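## Task

Put the red-capped bottle upright on the wall ledge marked with a blue label strip, and have every other bottle sitting on its own ledge. Each bottle's base must rest fully on its ledge, and everything must stay put without the robot holding it. Finish by releasing and pulling the grippers away.

## Robot and tools

Robot: two arms, left_arm and right_arm, each with six joints and a two-finger gripper. The names are labels only; left_arm sits on the +y side. Nothing should leave the table, the arms must not strike or shove each other, and drops, slams and hard pushes should be avoided. Occasional outside tugs on a held part or nudges to loose objects can happen.

Frame: one shared world frame in metres. Origin is at table-top height, midway between the arms, roughly 5 to 10 cm behind the near table edge; +x runs out over the table, +z is up. The bar under the arm bases and the plate behind it are fixed obstacles whose tops may stand up to 3 cm above the table, with no contact warning.

Joint order in every row and every per-joint list: elbow, waist, shoulder, wrist roll, wrist yaw, wrist pitch. Waist, shoulder and wrist roll have flipped signs relative to the URDF, both in commands and in results. Stated URDF ranges: waist -2.618 to 3.054 (so -3.054 to 2.618 in your numbers), shoulder 0.000 to 3.142 (so -3.142 to 0.000), elbow 0.000 to 3.142, wrist pitch and wrist yaw -1.571 to 1.571, wrist roll -2.094 to 2.094. Real ends may differ by up to 0.036 rad.

execute_actions(actions): a list of up to 15 actions. Each action is a table of up to 15 rows; each row runs one control step of 1/30 s, and if fewer than 15 rows are given the final row repeats to fill the action (0.5 s total). A row is one flat list of 14 numbers, each in [-1, 1], covering both arms even if one stays still: left_arm's six joint values then its opening, then right_arm's six joint values then its opening. Joint values are scaled offsets, not poses: 1.0 equals 1.202 rad for waist, 1.258 shoulder, 1.238 elbow, 2.073 wrist pitch, 2.022 wrist yaw and wrist roll. Every row's offsets are measured from the joint angles at the start of that action, not from the previous row; for a call's first action that means the angles in the last reported result. Opening is absolute: +1 fully open, -1 closed. An action asking any joint to go more than 0.036 rad beyond its range end is rejected for both arms; if the first action fails this, or any action is malformed, the whole call does nothing. A joint pushed into its true end stops there and the result may print "joint sent to its limit" (its absence proves nothing). An empty list just returns state and images.

move(target, speed, blocking): target is one 14-number row laid out as above; its joint values are offsets from the Joint positions of the latest result that printed them, and openings are absolute and sent at once. All joints follow paths finishing together, lasting 0.5 to 10 s (cut off at 10 s). speed, 0.01 to 2 rad/s (default 0.5), caps the joint with the most travel. Paths ignore obstacles and the other arm; grippers far from a joint swing fast, and faster moves or targets set deeper past contact hit and press harder. blocking=false returns after 0.5 s while motion continues; then only wait or stop are accepted until a result shows the move ended. The extra "move:" line reports the ending (done, off_target, moving, held, fault; unnamed arms are done), limits=held or limits=none, and each arm's joint farthest from target. To keep a pressing arm's force, send offsets from Joint positions to Joint targets.

wait(seconds): 0 to 10; arms keep their last command and a running move continues. stop(): brakes a running move, needing room; fingers keep moving. zoom_image(camera, region): region [x0, y0, x1, y1] in pixels of that camera's latest image, at most 504 by 504. finished_scene(scene): ends scene 1 or 2 permanently after the last command has been held and reports success; it also gives the next scene's task. Answering without any tool call ends all remaining scenes.

Motion limits: each joint's target is kept within a lead of its measured angle (waist 0.202 rad, shoulder 0.258, elbow 0.238, wrist pitch 0.573, wrist yaw and roll 0.522), and targets that would place a gripper over 70 mm from where it is get scaled back, so big changes may need several actions. Arms can droop under zero offsets; correct by commanding back to the desired angles once, then zeros, adding more where a joint still lags.

Gripper: fingers point along its +z and close along its y. The reported position is between the pads, about 1 cm short of the tips. To hold something, command an opening about 0.03 under grip_measured (less for a lighter hold). Pad force tops out near 50 to 62 N, weaker on thin parts, with a brief spike at first contact. Readings may be offset by about 1 mm.

Results: a state line per arm with end_effector_position (m) and end_effector_quat_wxyz, less accurate at long reach; Joint positions (rad) and Joint velocities (rad/s) per arm with the pad gap last (m, 0.094 fully open); grip_measured on the command scale; Joint targets; joint torques (offset, scaled, noisy); step readings for action calls, with HELD marking steps an arm was held back; "joint command not followed" when a clearance check altered targets. MOTOR HOT appears from 75 °C; at 90 °C that arm halts for 10 s, and at 100 °C it goes limp and falls (OVER-TEMPERATURE FAULT). Any FAULT halts that arm.

Cameras: cam_head_left and cam_head_right (896x504, pinhole with radial distortion, looking down from above and behind the arms), cam_left_wrist and cam_right_wrist (504x504 fisheye, posed from their arm's joint readings). Calibration is given as K, distortion and T_world_to_cam, with small per-scene errors.

Each tool is called by a JSON object that holds its "method" and its "body", one argument or row to a line.

## Session

{"method": "execute_actions", "body": {
  "actions": []
}}

Scene clock: 0.00 s.
left_arm: end_effector_position=(+0.3712, +0.3129, +0.4113) grip_measured=+1.000 end_effector_quat_wxyz=(+0.721, +0.003, +0.692, +0.018) | right_arm: end_effector_position=(+0.3649, -0.3531, +0.3990) grip_measured=+1.000 end_effector_quat_wxyz=(+0.713, +0.028, +0.700, -0.004)
Joint names: [elbow, waist, shoulder, wrist roll, wrist yaw, wrist pitch]
Joint positions: left_arm=[ 1.06   0.016 -1.038 -0.009 -0.005  0.003  0.094] | right_arm=[ 1.046  0.014 -1.052  0.007 -0.004 -0.006  0.094]
Joint velocities: left_arm=[-0.027 -0.002 -0.002  0.007 -0.022 -0.007  0.   ] | right_arm=[-0.002  0.002 -0.007  0.022 -0.022  0.022  0.   ]
Joint torques (N m, as the arm reports them, + toward a larger Joint positions number): no reading
Motor temperatures (°C, as the motors report them): left_arm=[34 29 30 31 28 38] | right_arm=[35 32 31 31 29 38]
Joint targets: left_arm=[1.069 0.015 -1.033 -0.009 -0.006 0.001] | right_arm=[1.062 0.012 -1.046 0.008 -0.007 0.010]

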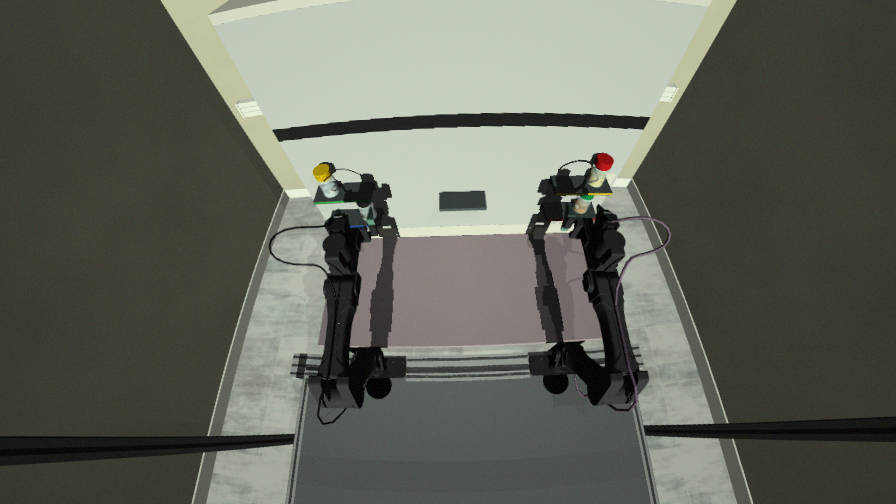

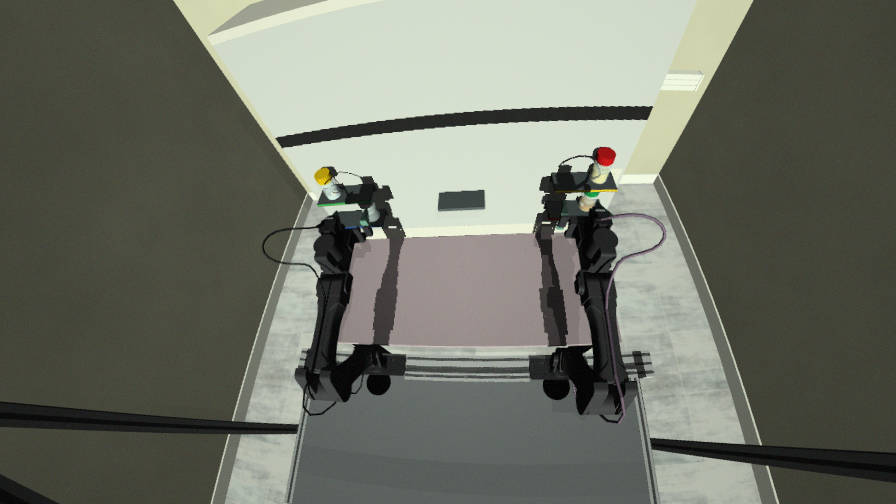

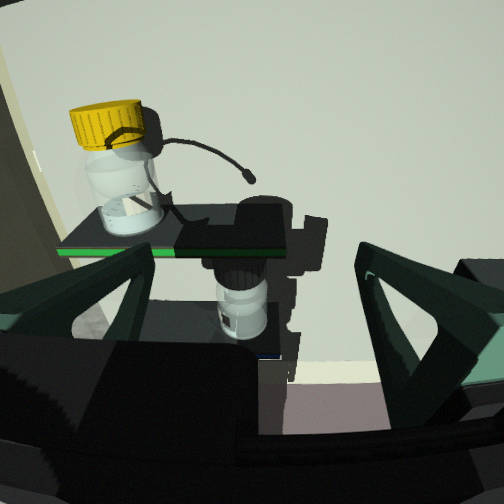

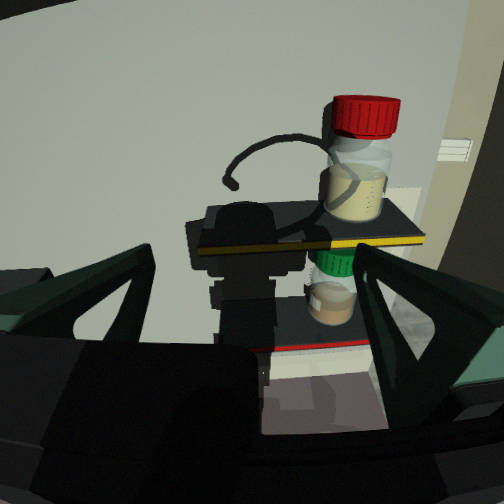

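{"method": "move", "body": {
  "target": [0.01,-0.166,0,0,0,0,1, 0.015,0.15,0,0,0,0.012,1]
}}

Scene clock: 7.90 s.
left_arm: end_effector_position=(+0.3630, +0.3834, +0.4126) grip_measured=+1.000 end_effector_quat_wxyz=(+0.718, -0.063, +0.688, +0.084) | right_arm: end_effector_position=(+0.3561, -0.4189, +0.3960) grip_measured=+1.000 end_effector_quat_wxyz=(+0.707, +0.091, +0.698, -0.065)
Joint names: [elbow, waist, shoulder, wrist roll, wrist yaw, wrist pitch]
Joint positions: left_arm=[ 1.06  -0.172 -1.038 -0.009 -0.003  0.003  0.094] | right_arm=[ 1.046  0.188 -1.052  0.007 -0.002 -0.006  0.094]
Joint velocities: left_arm=[ 0.002 -0.002  0.007  0.022 -0.051  0.007  0.   ] | right_arm=[-0.002  0.002  0.007 -0.007 -0.037  0.022  0.   ]
Joint torques (N m, as the arm reports them, + toward a larger Joint positions number): left_arm=[ 7.38 -0.95  2.51 -0.01 -0.02  1.73] | right_arm=[7.73 0.47 2.33 0.01 0.01 2.15]
Motor temperatures (°C, as the motors report them): left_arm=[35 29 30 31 28 39] | right_arm=[36 32 32 31 29 40]
Joint targets: left_arm=[1.072 -0.183 -1.038 -0.009 -0.005 0.003] | right_arm=[1.065 0.195 -1.052 0.007 -0.004 0.019]
move: off_target (right_arm); limits=none; left_arm: farthest joint: the elbow, 0.013 radians from its target (0.013 radians at the start); right_arm: farthest joint: the wrist pitch, 0.025 radians from its target (0.024 radians at the start)
camera_calibration (this result's frames):
cam_left_wrist: T_world_to_cam=[[0.202179, -0.978216, -0.0470792, 0.320249], [-0.536632, -0.0704429, -0.840871, 0.575486], [0.819237, 0.195271, -0.539184, -0.0189805], [0, 0, 0, 1]] pos_world=[0.259626, 0.357518, 0.488752]
cam_right_wrist: T_world_to_cam=[[-0.221518, -0.974262, -0.0417481, -0.311739], [-0.546313, 0.15945, -0.822264, 0.593699], [0.807758, -0.159338, -0.567573, -0.00832579], [0, 0, 0, 1]] pos_world=[0.262015, -0.399707, 0.470437]

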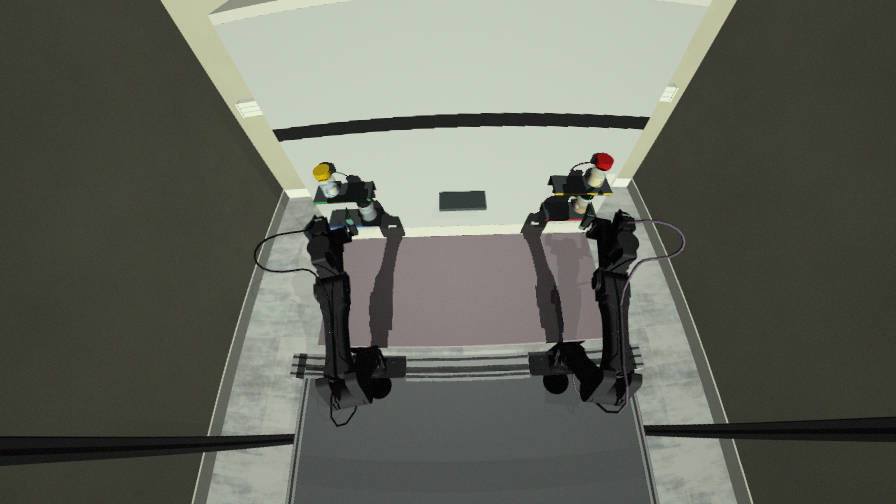

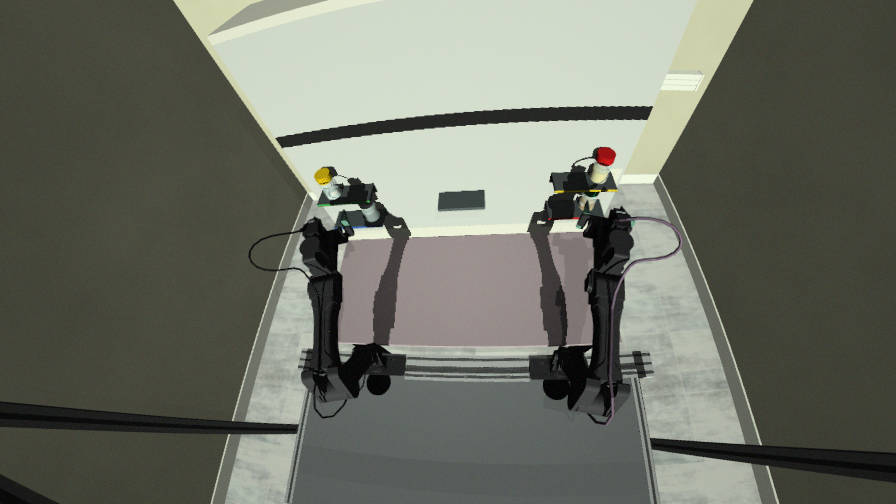

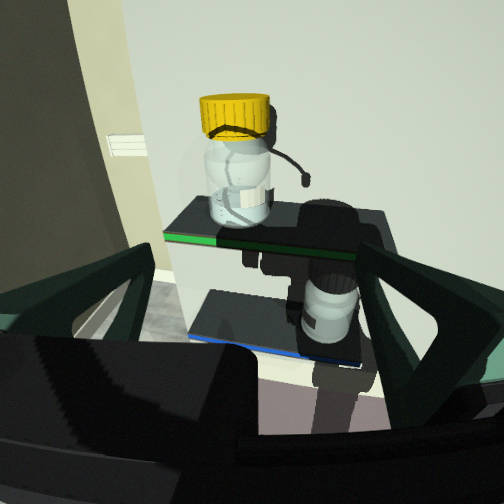

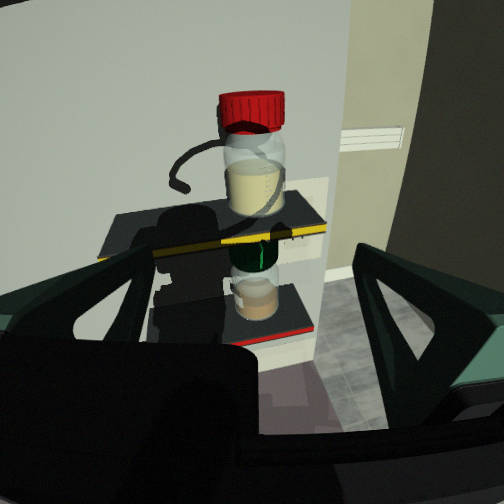

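{"method": "move", "body": {
  "target": [0.01,0,0,0,0,0,1, 0.318,0,-0.432,0,0,0.112,1],
  "speed": 0.4
}}

Scene clock: 24.87 s.
left_arm: end_effector_position=(+0.3630, +0.3834, +0.4126) grip_measured=+1.000 end_effector_quat_wxyz=(+0.718, -0.063, +0.688, +0.084) | right_arm: end_effector_position=(+0.4984, -0.4508, +0.3881) grip_measured=+1.000 end_effector_quat_wxyz=(+0.712, +0.091, +0.694, -0.065)
Joint names: [elbow, waist, shoulder, wrist roll, wrist yaw, wrist pitch]
Joint positions: left_arm=[ 1.06  -0.172 -1.038 -0.009 -0.003  0.003  0.094] | right_arm=[ 1.401  0.188 -1.602  0.007 -0.002  0.201  0.094]
Joint velocities: left_arm=[ 0.007  0.017  0.012  0.022 -0.007 -0.051  0.   ] | right_arm=[-0.002  0.007  0.002  0.066  0.007 -0.037  0.   ]
Joint torques (N m, as the arm reports them, + toward a larger Joint positions number): left_arm=[ 7.39  0.    2.51 -0.01 -0.01  1.73] | right_arm=[ 9.62 -0.03  8.62  0.    0.03  2.14]
Motor temperatures (°C, as the motors report them): left_arm=[37 29 31 31 28 41] | right_arm=[38 32 32 31 29 42]
Joint targets: left_arm=[1.072 -0.172 -1.038 -0.009 -0.003 0.003] | right_arm=[1.440 0.188 -1.596 0.007 -0.002 0.226]
move: off_target (right_arm); limits=none; left_arm: farthest joint: the elbow, 0.013 radians from its target (0.013 radians at the start); right_arm: farthest joint: the elbow, 0.039 radians from its target (0.393 radians at the start)
camera_calibration (this result's frames):
cam_left_wrist: T_world_to_cam=[[0.202179, -0.978216, -0.0470792, 0.320249], [-0.536632, -0.0704429, -0.840871, 0.575486], [0.819237, 0.195271, -0.539184, -0.0189805], [0, 0, 0, 1]] pos_world=[0.259626, 0.357518, 0.488752]
cam_right_wrist: T_world_to_cam=[[-0.221566, -0.974251, -0.0417561, -0.311582], [-0.536404, 0.157526, -0.82913, 0.666914], [0.814358, -0.161309, -0.557495, -0.140964], [0, 0, 0, 1]] pos_world=[0.403494, -0.431354, 0.461361]

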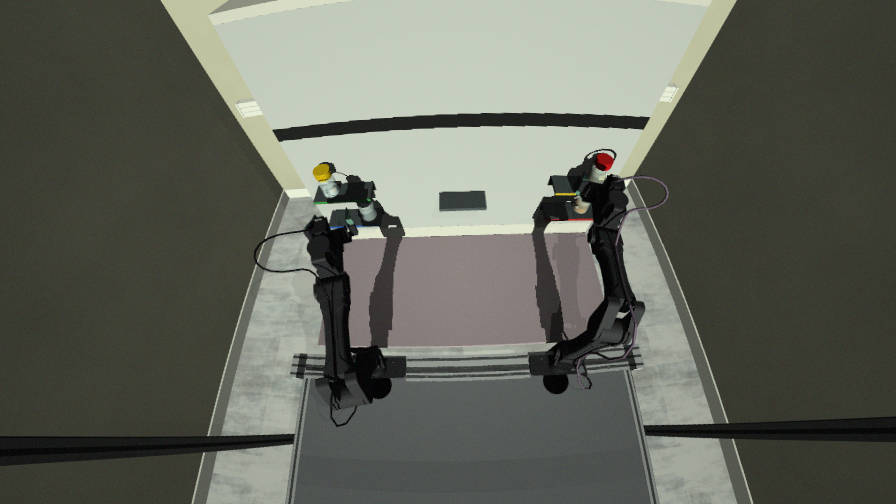

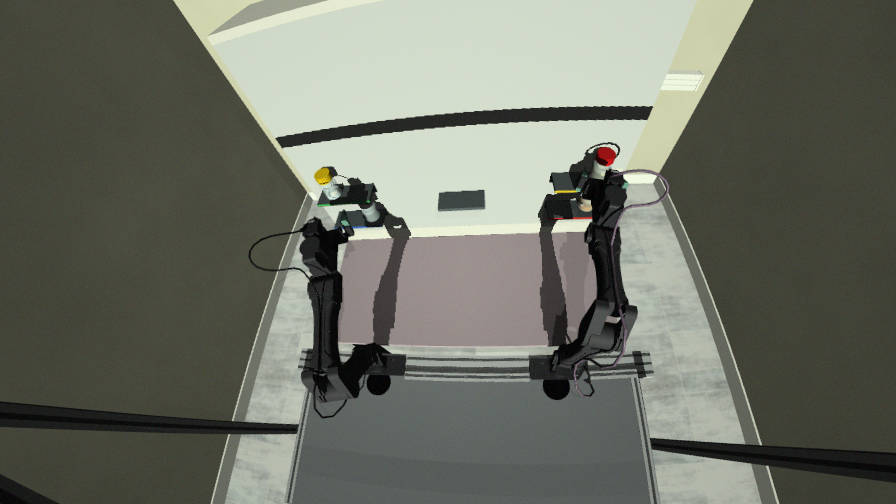

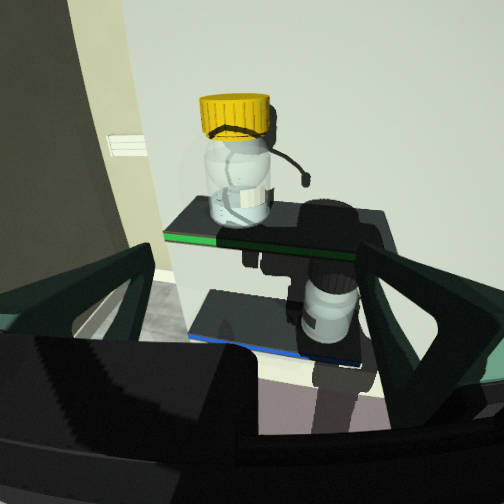

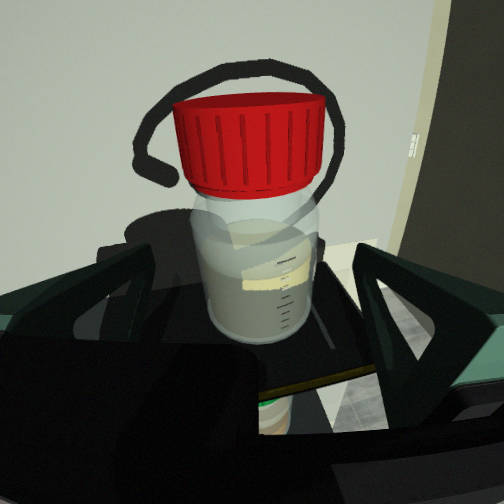

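{"method": "move", "body": {
  "target": [0.01,0,0,0,0,0,1, 0.096,0,-0.058,0,0,0.014,1],
  "speed": 0.15
}}

Scene clock: 34.60 s.
left_arm: end_effector_position=(+0.3630, +0.3834, +0.4126) grip_measured=+1.000 end_effector_quat_wxyz=(+0.718, -0.063, +0.688, +0.084) | right_arm: end_effector_position=(+0.5169, -0.4551, +0.3931) grip_measured=+1.000 end_effector_quat_wxyz=(+0.717, +0.091, +0.688, -0.064)
Joint names: [elbow, waist, shoulder, wrist roll, wrist yaw, wrist pitch]
Joint positions: left_arm=[ 1.06  -0.172 -1.038 -0.009 -0.003  0.003  0.094] | right_arm=[ 1.483  0.188 -1.675  0.004 -0.003  0.206  0.094]
Joint velocities: left_arm=[-0.022  0.012  0.012 -0.022 -0.007 -0.022  0.   ] | right_arm=[-0.017 -0.012  0.017 -0.081 -0.007 -0.051  0.   ]
Joint torques (N m, as the arm reports them, + toward a larger Joint positions number): left_arm=[ 7.38  0.01  2.51  0.   -0.01  1.73] | right_arm=[ 9.34 -0.04  8.76  0.03  0.04  2.15]
Motor temperatures (°C, as the motors report them): left_arm=[37 29 31 31 28 41] | right_arm=[39 32 33 31 29 42]
Joint targets: left_arm=[1.072 -0.172 -1.038 -0.009 -0.003 0.003] | right_arm=[1.519 0.188 -1.675 0.007 -0.002 0.230]
move: off_target (right_arm); limits=none; left_arm: farthest joint: the elbow, 0.013 radians from its target (0.013 radians at the start); right_arm: farthest joint: the elbow, 0.037 radians from its target (0.119 radians at the start)
camera_calibration (this result's frames):
cam_left_wrist: T_world_to_cam=[[0.202179, -0.978216, -0.0470792, 0.320249], [-0.536632, -0.0704429, -0.840871, 0.575486], [0.819237, 0.195271, -0.539184, -0.0189805], [0, 0, 0, 1]] pos_world=[0.259626, 0.357518, 0.488752]
cam_right_wrist: T_world_to_cam=[[-0.220727, -0.974289, -0.0451669, -0.310564], [-0.524332, 0.157582, -0.836806, 0.678465], [0.822409, -0.161023, -0.545633, -0.162584], [0, 0, 0, 1]] pos_world=[0.420901, -0.435672, 0.465005]

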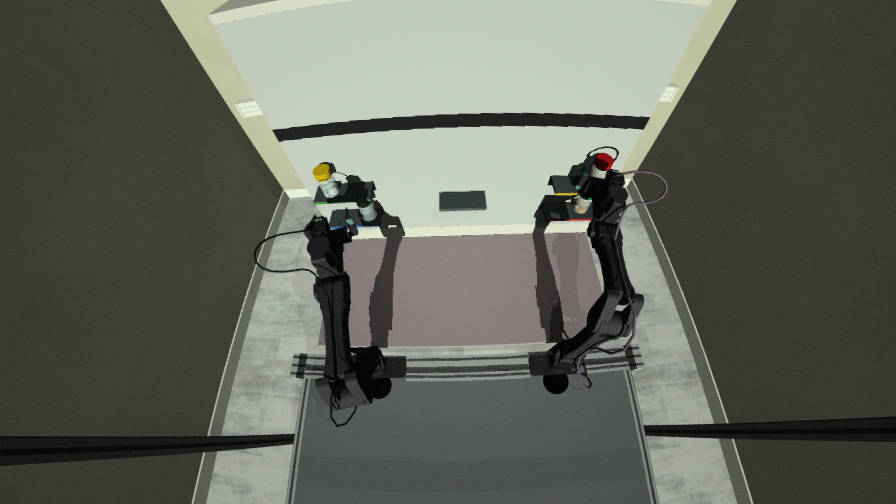

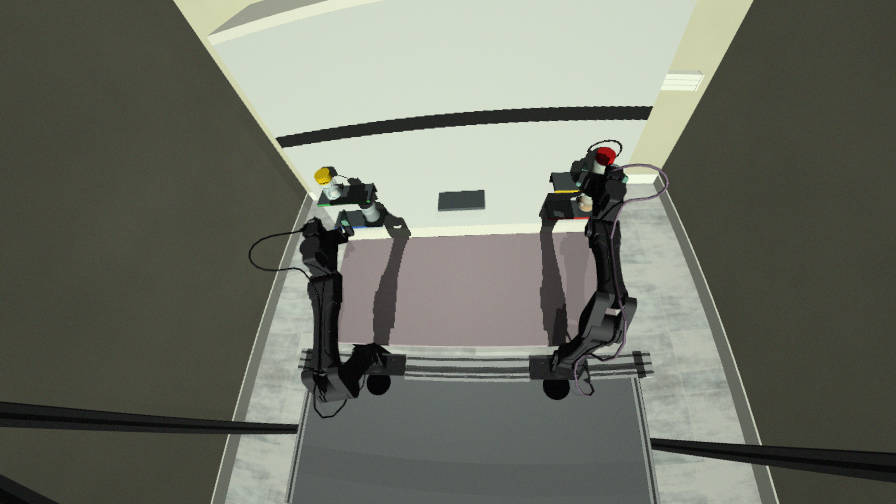

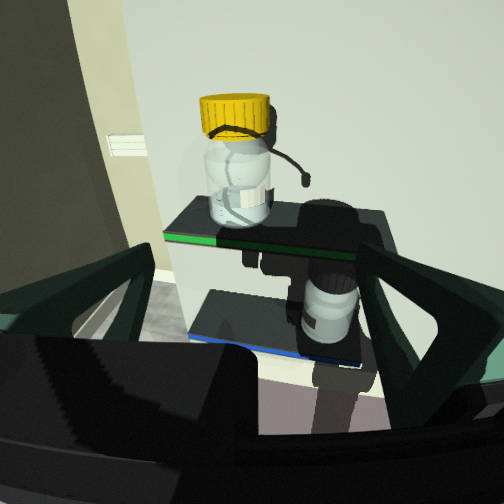

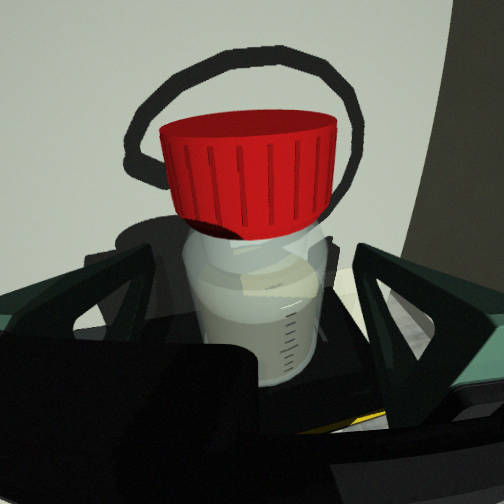

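{"method": "execute_actions", "body": {
  "actions": []
}}

Scene clock: 48.80 s.
left_arm: end_effector_position=(+0.3630, +0.3834, +0.4126) grip_measured=+1.000 end_effector_quat_wxyz=(+0.718, -0.063, +0.688, +0.084) | right_arm: end_effector_position=(+0.5169, -0.4551, +0.3931) grip_measured=+1.000 end_effector_quat_wxyz=(+0.717, +0.091, +0.688, -0.064)
Joint names: [elbow, waist, shoulder, wrist roll, wrist yaw, wrist pitch]
Joint positions: left_arm=[ 1.06  -0.172 -1.038 -0.009 -0.003  0.003  0.094] | right_arm=[ 1.483  0.188 -1.675  0.004 -0.003  0.206  0.094]
Joint velocities: left_arm=[-0.012  0.017 -0.007  0.051 -0.095  0.022  0.   ] | right_arm=[ 0.017 -0.007 -0.002  0.022  0.037  0.051  0.   ]
Joint torques (N m, as the arm reports them, + toward a larger Joint positions number): left_arm=[ 7.37  0.01  2.5   0.   -0.01  1.73] | right_arm=[ 9.37 -0.02  8.71  0.03  0.05  2.15]
Motor temperatures (°C, as the motors report them): left_arm=[38 29 30 31 28 42] | right_arm=[40 32 35 31 29 43]
Joint targets: left_arm=[1.072 -0.172 -1.038 -0.009 -0.003 0.003] | right_arm=[1.519 0.188 -1.675 0.007 -0.002 0.230]
camera_calibration (this result's frames):
cam_left_wrist: T_world_to_cam=[[0.202179, -0.978216, -0.0470792, 0.320249], [-0.536632, -0.0704429, -0.840871, 0.575486], [0.819237, 0.195271, -0.539184, -0.0189805], [0, 0, 0, 1]] pos_world=[0.259626, 0.357518, 0.488752]
cam_right_wrist: T_world_to_cam=[[-0.220727, -0.974289, -0.0451669, -0.310564], [-0.524332, 0.157582, -0.836806, 0.678465], [0.822409, -0.161023, -0.545633, -0.162584], [0, 0, 0, 1]] pos_world=[0.420901, -0.435672, 0.465005]

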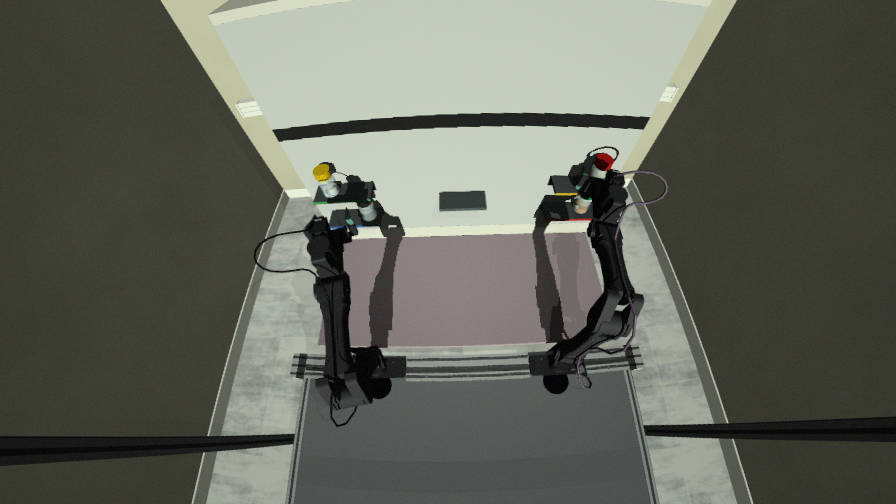

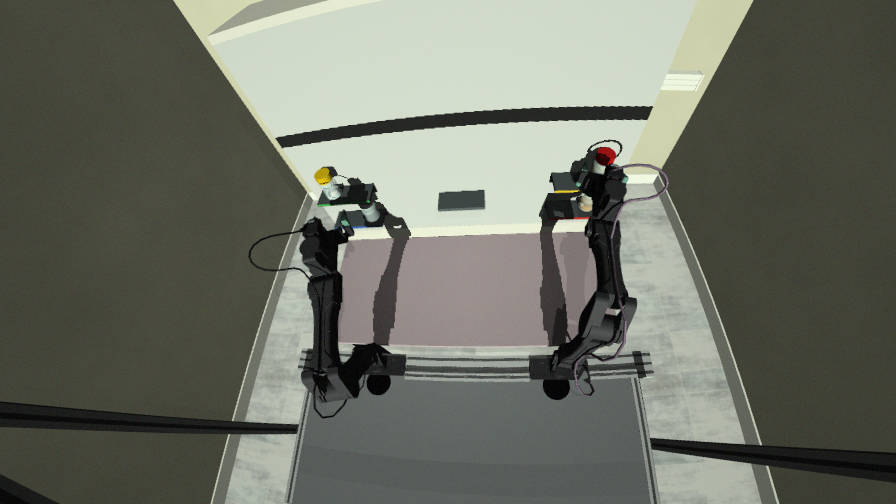

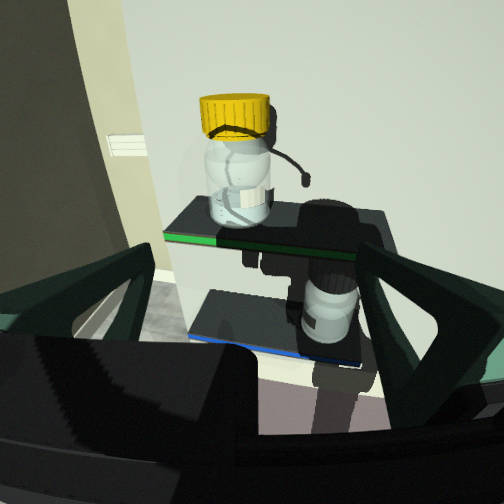

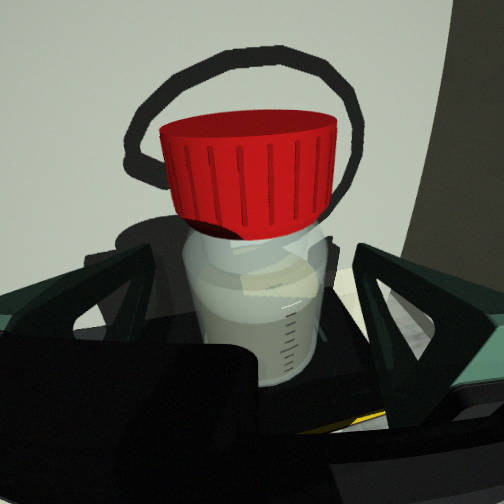

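{"method": "move", "body": {
  "target": [0.01,0,0,0,0,0,1, -0.043,0,0,0,0,0.036,1],
  "speed": 0.2
}}

Scene clock: 59.40 s.
left_arm: end_effector_position=(+0.3630, +0.3834, +0.4126) grip_measured=+1.000 end_effector_quat_wxyz=(+0.718, -0.063, +0.688, +0.084) | right_arm: end_effector_position=(+0.5175, -0.4547, +0.3820) grip_measured=+1.000 end_effector_quat_wxyz=(+0.718, +0.092, +0.687, -0.064)
Joint names: [elbow, waist, shoulder, wrist roll, wrist yaw, wrist pitch]
Joint positions: left_arm=[ 1.06  -0.172 -1.038 -0.009 -0.003  0.003  0.094] | right_arm=[ 1.434  0.188 -1.675  0.002 -0.003  0.26   0.094]
Joint velocities: left_arm=[ 0.002  0.022 -0.012  0.066  0.022  0.051  0.   ] | right_arm=[-0.012 -0.007  0.002  0.051 -0.007 -0.066  0.   ]
Joint torques (N m, as the arm reports them, + toward a larger Joint positions number): left_arm=[ 7.38  0.02  2.51  0.   -0.01  1.73] | right_arm=[ 5.98 -0.02  8.73  0.03  0.03  2.14]
Motor temperatures (°C, as the motors report them): left_arm=[38 29 30 31 28 42] | right_arm=[41 32 35 31 29 43]
Joint targets: left_arm=[1.072 -0.172 -1.038 -0.009 -0.003 0.003] | right_arm=[1.430 0.188 -1.675 0.004 -0.003 0.280]
move: off_target (right_arm); limits=none; left_arm: farthest joint: the elbow, 0.013 radians from its target (0.013 radians at the start); right_arm: farthest joint: the wrist pitch, 0.021 radians from its target (0.075 radians at the start)
camera_calibration (this result's frames):
cam_left_wrist: T_world_to_cam=[[0.202179, -0.978216, -0.0470792, 0.320249], [-0.536632, -0.0704429, -0.840871, 0.575486], [0.819237, 0.195271, -0.539184, -0.0189805], [0, 0, 0, 1]] pos_world=[0.259626, 0.357518, 0.488752]
cam_right_wrist: T_world_to_cam=[[-0.220654, -0.974234, -0.0466892, -0.309987], [-0.519975, 0.157999, -0.839442, 0.668415], [0.82519, -0.160949, -0.54144, -0.17207], [0, 0, 0, 1]] pos_world=[0.42115, -0.435303, 0.453457]

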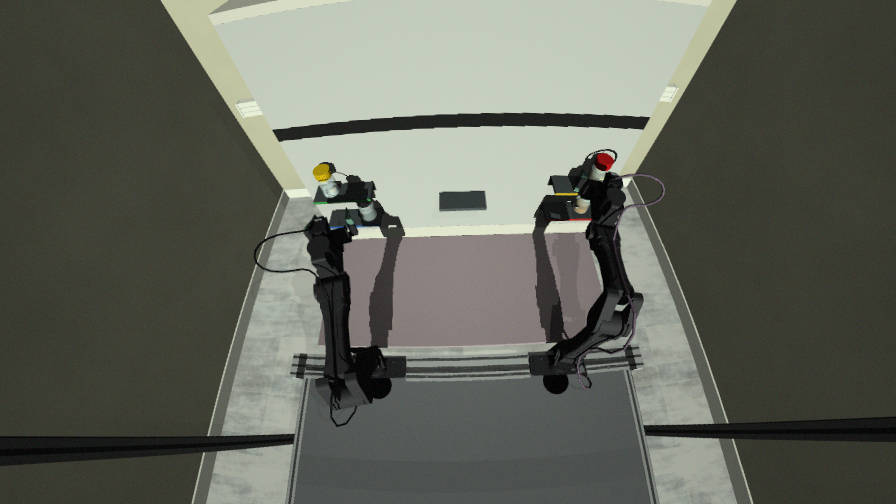

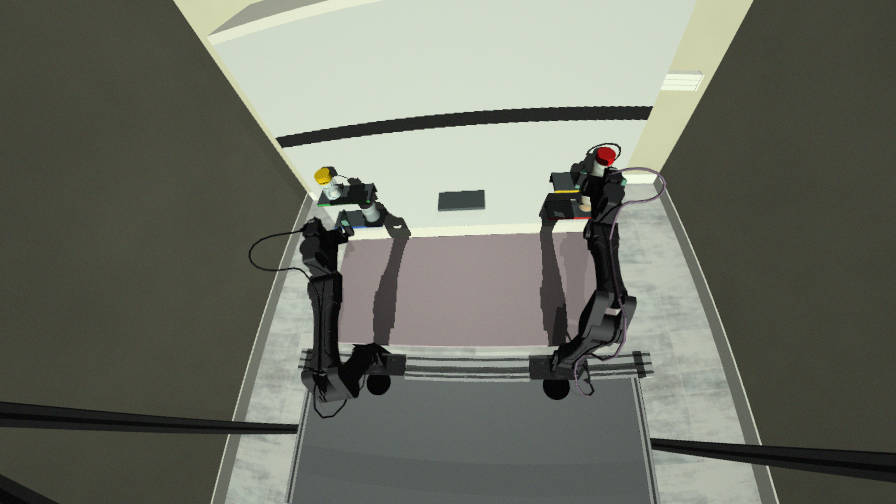

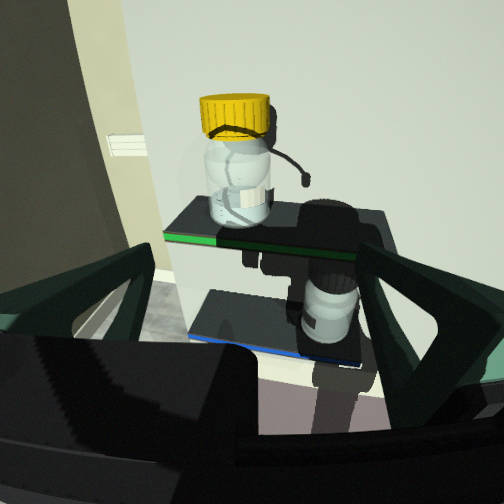

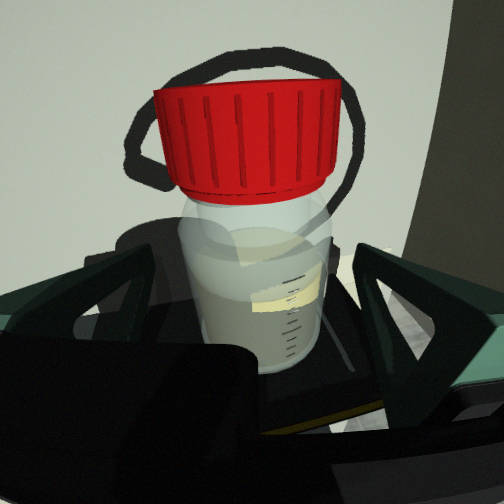

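{"method": "execute_actions", "body": {
  "actions": [
    [[0.01,0,0,0,0,0,1, -0.003,0,0,0,0,0.01,0.5]],
    [[0,0,0,0,0,0,1, 0,0,0,0,0,0,0.15]],
    [[0,0,0,0,0,0,1, 0,0,0,0,0,0,0.15]]
  ]
}}

Scene clock: 64.73 s.
left_arm: end_effector_position=(+0.3630, +0.3834, +0.4126) grip_measured=+1.000 end_effector_quat_wxyz=(+0.718, -0.063, +0.688, +0.084) | right_arm: end_effector_position=(+0.5175, -0.4549, +0.3828) grip_measured=+0.183 end_effector_quat_wxyz=(+0.719, +0.092, +0.685, -0.065)
Joint names: [elbow, waist, shoulder, wrist roll, wrist yaw, wrist pitch]
Joint positions: left_arm=[ 1.06  -0.172 -1.038 -0.009 -0.003  0.003  0.094] | right_arm=[ 1.434  0.188 -1.675  0.002 -0.002  0.263  0.056]
Joint velocities: left_arm=[-0.002 -0.002  0.007  0.081 -0.022  0.022  0.   ] | right_arm=[ 0.007  0.017 -0.007 -0.037 -0.037  0.037  0.   ]
Joint torques (N m, as the arm reports them, + toward a larger Joint positions number): left_arm=[ 6.53  0.01  2.51  0.   -0.01  1.73] | right_arm=[ 6.33 -0.01  8.76  0.01  0.03  1.88]
Motor temperatures (°C, as the motors report them): left_arm=[38 29 30 31 28 42] | right_arm=[40 32 35 31 29 43]
Joint targets: left_arm=[1.060 -0.172 -1.038 -0.009 -0.003 0.003] | right_arm=[1.434 0.188 -1.675 0.002 -0.002 0.263]
Step readings (joint positions; steps 1 to 15: 1st action; 16 to 30: 2nd action; 31 to 45: 3rd action):
0: left_arm=[1.060 -0.172 -1.038 -0.009 -0.003 0.003] | right_arm=[1.434 0.188 -1.675 0.002 -0.003 0.260]
1: left_arm=[1.060 -0.172 -1.038 -0.009 -0.003 0.003] | right_arm=[1.434 0.188 -1.675 0.002 -0.003 0.260]
2: left_arm=[1.060 -0.172 -1.038 -0.009 -0.003 0.003] | right_arm=[1.434 0.188 -1.675 0.002 -0.003 0.261]
4: left_arm=[1.060 -0.172 -1.038 -0.009 -0.003 0.003] | right_arm=[1.434 0.188 -1.675 0.002 -0.003 0.263]
8: left_arm=[1.060 -0.172 -1.038 -0.009 -0.003 0.003] | right_arm=[1.434 0.188 -1.675 0.002 -0.003 0.263]
15: left_arm=[1.060 -0.172 -1.038 -0.009 -0.003 0.003] | right_arm=[1.434 0.188 -1.675 0.002 -0.003 0.263]
16: left_arm=[1.060 -0.172 -1.038 -0.009 -0.003 0.003] | right_arm=[1.434 0.188 -1.675 0.002 -0.003 0.263]
17: left_arm=[1.060 -0.172 -1.038 -0.009 -0.003 0.003] | right_arm=[1.434 0.188 -1.675 0.002 -0.003 0.263]
19: left_arm=[1.060 -0.172 -1.038 -0.009 -0.003 0.003] | right_arm=[1.434 0.188 -1.675 0.002 -0.002 0.263]
23: left_arm=[1.060 -0.172 -1.038 -0.009 -0.003 0.003] | right_arm=[1.434 0.188 -1.675 0.002 -0.002 0.263]
30: left_arm=[1.060 -0.172 -1.038 -0.009 -0.003 0.003] | right_arm=[1.434 0.188 -1.675 0.002 -0.002 0.263]
31: left_arm=[1.060 -0.172 -1.038 -0.009 -0.003 0.003] | right_arm=[1.434 0.188 -1.675 0.002 -0.002 0.263]
32: left_arm=[1.060 -0.172 -1.038 -0.009 -0.003 0.003] | right_arm=[1.434 0.188 -1.675 0.002 -0.002 0.263]
34: left_arm=[1.060 -0.172 -1.038 -0.009 -0.003 0.003] | right_arm=[1.434 0.188 -1.675 0.002 -0.002 0.263]
38: left_arm=[1.060 -0.172 -1.038 -0.009 -0.003 0.003] | right_arm=[1.434 0.188 -1.675 0.002 -0.002 0.263]
45: Joint positions above
camera_calibration (this result's frames):
cam_left_wrist: T_world_to_cam=[[0.202179, -0.978216, -0.0470792, 0.320249], [-0.536632, -0.0704429, -0.840871, 0.575486], [0.819237, 0.195271, -0.539184, -0.0189805], [0, 0, 0, 1]] pos_world=[0.259626, 0.357518, 0.488752]
cam_right_wrist: T_world_to_cam=[[-0.221395, -0.974064, -0.0467218, -0.30965], [-0.517357, 0.157933, -0.84107, 0.668274], [0.826635, -0.162037, -0.538904, -0.173847], [0, 0, 0, 1]] pos_world=[0.420889, -0.435331, 0.453911]

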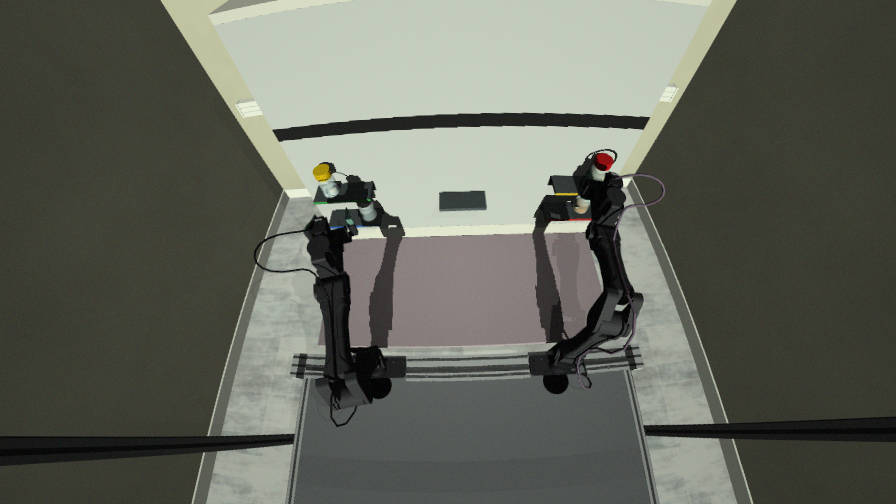

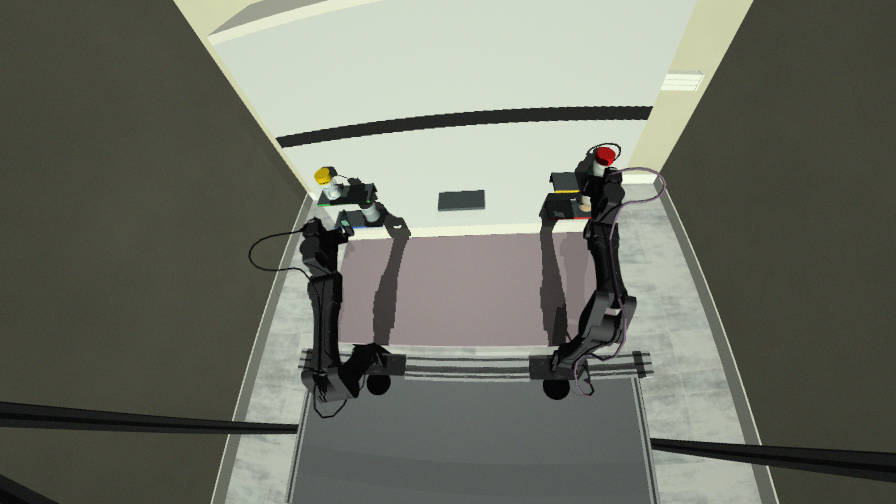

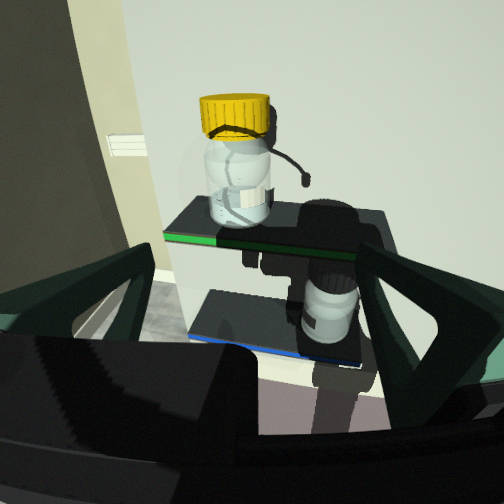

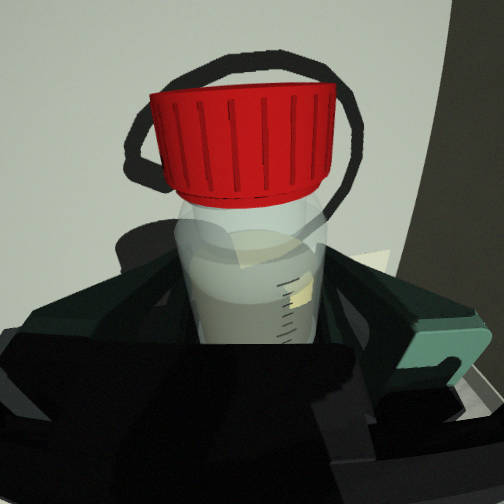

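{"method": "move", "body": {
  "target": [0.01,0,0,0,0,0,1, 0.081,0,0,0,0,0.013,0.15],
  "speed": 0.2
}}

{"method": "execute_actions", "body": {
  "actions": []
}}

Scene clock: 70.60 s.
left_arm: end_effector_position=(+0.3630, +0.3834, +0.4126) grip_measured=+1.000 end_effector_quat_wxyz=(+0.718, -0.063, +0.688, +0.084) | right_arm: end_effector_position=(+0.5211, -0.4562, +0.3920) grip_measured=+0.183 end_effector_quat_wxyz=(+0.720, +0.092, +0.685, -0.065)
Joint names: [elbow, waist, shoulder, wrist roll, wrist yaw, wrist pitch]
Joint positions: left_arm=[ 1.06  -0.172 -1.038 -0.009 -0.003  0.003  0.094] | right_arm=[ 1.486  0.188 -1.691  0.002 -0.002  0.228  0.056]
Joint velocities: left_arm=[-0.012 -0.002 -0.002 -0.007 -0.022  0.022  0.   ] | right_arm=[-0.012 -0.012  0.022 -0.022 -0.007 -0.022  0.   ]
Joint torques (N m, as the arm reports them, + toward a larger Joint positions number): left_arm=[ 7.38  0.    2.51  0.   -0.01  1.73] | right_arm=[10.35 -0.01 10.65  0.01  0.01  2.52]
Motor temperatures (°C, as the motors report them): left_arm=[38 29 30 31 28 42] | right_arm=[40 32 36 31 29 43]
Joint targets: left_arm=[1.072 -0.172 -1.038 -0.009 -0.003 0.003] | right_arm=[1.534 0.188 -1.674 0.002 -0.002 0.290]
move: off_target (right_arm); limits=none; left_arm: farthest joint: the elbow, 0.013 radians from its target (0.013 radians at the start); right_arm: farthest joint: the wrist pitch, 0.062 radians from its target (0.027 radians at the start)
camera_calibration (this result's frames):
cam_left_wrist: T_world_to_cam=[[0.202179, -0.978216, -0.0470792, 0.320249], [-0.536632, -0.0704429, -0.840871, 0.575486], [0.819237, 0.195271, -0.539184, -0.0189805], [0, 0, 0, 1]] pos_world=[0.259626, 0.357518, 0.488752]
cam_right_wrist: T_world_to_cam=[[-0.221764, -0.973979, -0.0467402, -0.309469], [-0.51573, 0.157837, -0.842086, 0.677617], [0.827552, -0.162639, -0.537313, -0.173473], [0, 0, 0, 1]] pos_world=[0.424396, -0.436583, 0.462938]

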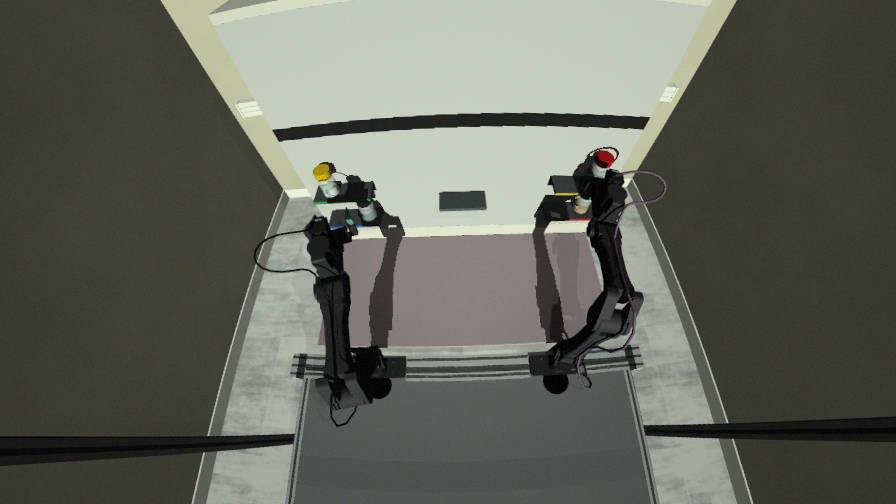

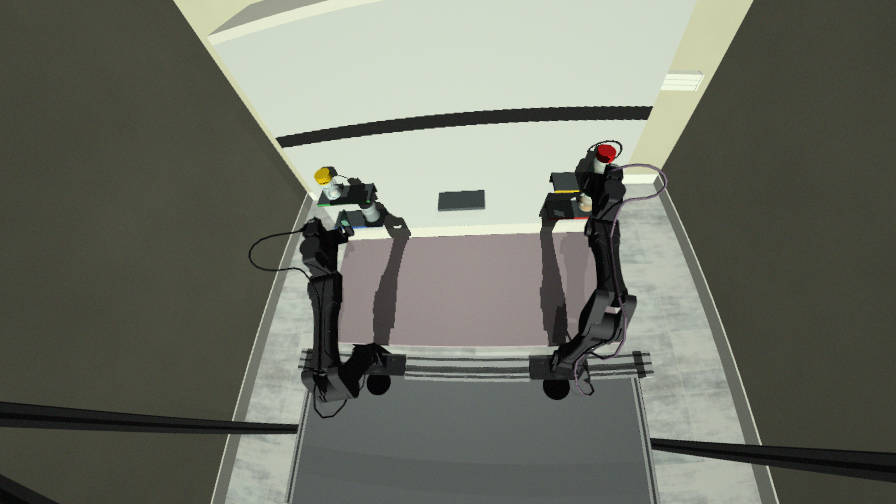

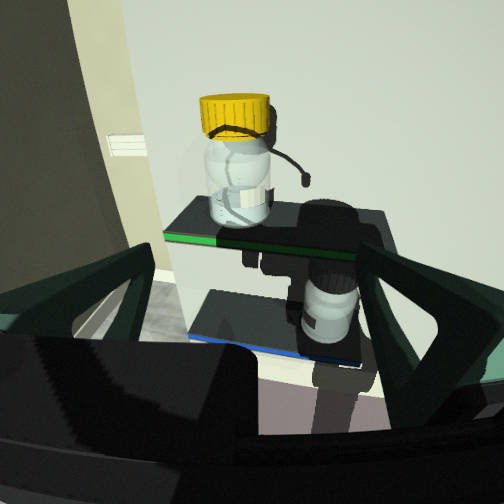

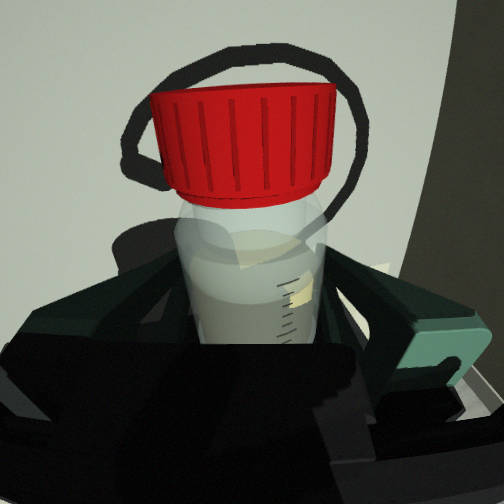

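Scene clock: 70.60 s.
left_arm: end_effector_position=(+0.3630, +0.3834, +0.4126) grip_measured=+1.000 end_effector_quat_wxyz=(+0.718, -0.063, +0.688, +0.084) | right_arm: end_effector_position=(+0.5211, -0.4562, +0.3920) grip_measured=+0.183 end_effector_quat_wxyz=(+0.720, +0.092, +0.685, -0.065)
Joint names: [elbow, waist, shoulder, wrist roll, wrist yaw, wrist pitch]
Joint positions: left_arm=[ 1.06  -0.172 -1.038 -0.009 -0.003  0.003  0.094] | right_arm=[ 1.486  0.188 -1.691  0.002 -0.002  0.228  0.056]
Joint velocities: left_arm=[-0.012 -0.002 -0.002 -0.007 -0.022  0.022  0.   ] | right_arm=[-0.012 -0.012  0.022 -0.022 -0.007 -0.022  0.   ]
Joint torques (N m, as the arm reports them, + toward a larger Joint positions number): left_arm=[ 7.38  0.    2.51  0.   -0.01  1.73] | right_arm=[10.35 -0.01 10.65  0.01  0.01  2.52]
Motor temperatures (°C, as the motors report them): left_arm=[38 29 30 31 28 42] | right_arm=[40 32 36 31 29 43]
Joint targets: left_arm=[1.072 -0.172 -1.038 -0.009 -0.003 0.003] | right_arm=[1.534 0.188 -1.674 0.002 -0.002 0.290]
camera_calibration (this result's frames):
cam_left_wrist: T_world_to_cam=[[0.202179, -0.978216, -0.0470792, 0.320249], [-0.536632, -0.0704429, -0.840871, 0.575486], [0.819237, 0.195271, -0.539184, -0.0189805], [0, 0, 0, 1]] pos_world=[0.259626, 0.357518, 0.488752]
cam_right_wrist: T_world_to_cam=[[-0.221764, -0.973979, -0.0467402, -0.309469], [-0.51573, 0.157837, -0.842086, 0.677617], [0.827552, -0.162639, -0.537313, -0.173473], [0, 0, 0, 1]] pos_world=[0.424396, -0.436583, 0.462938]

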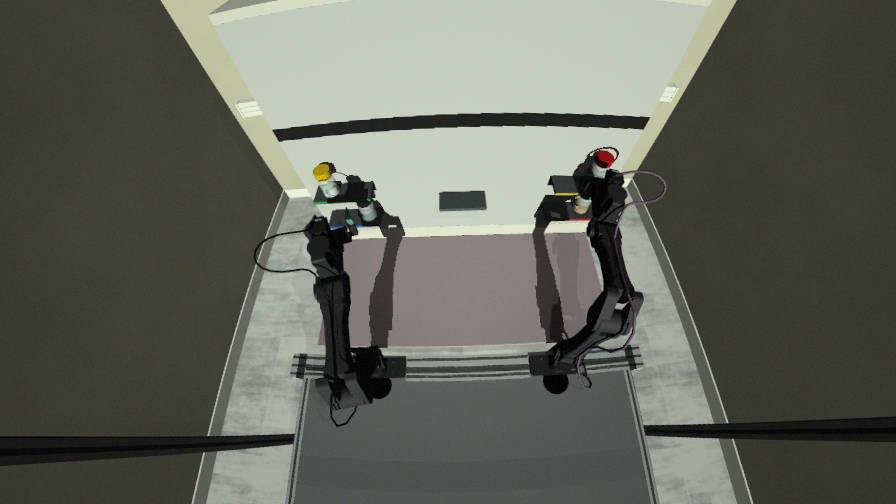

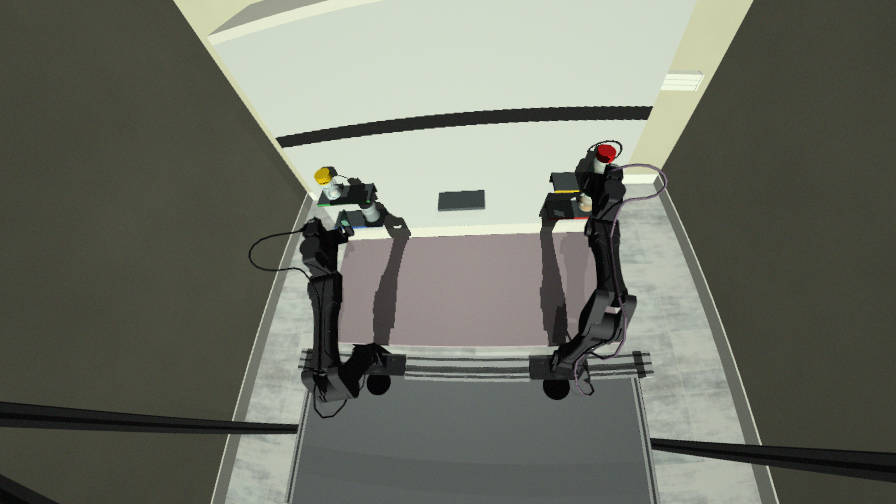

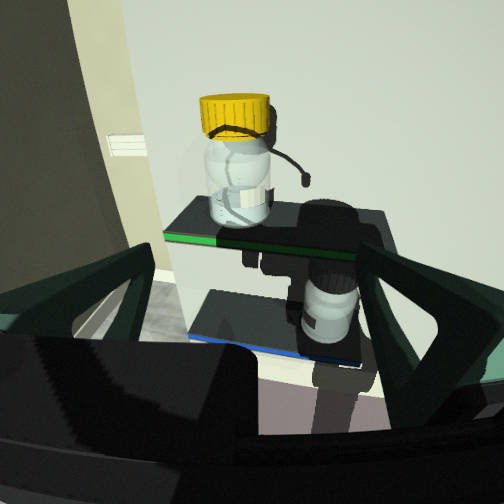

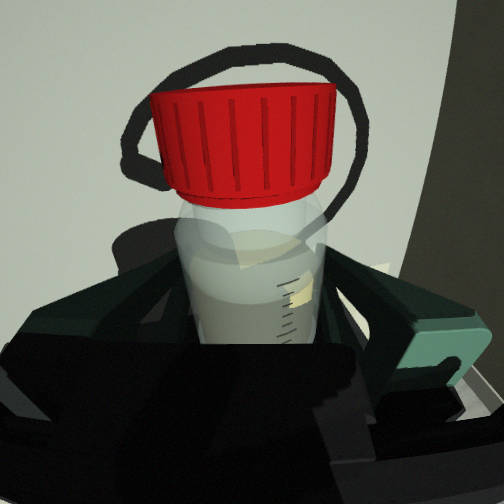

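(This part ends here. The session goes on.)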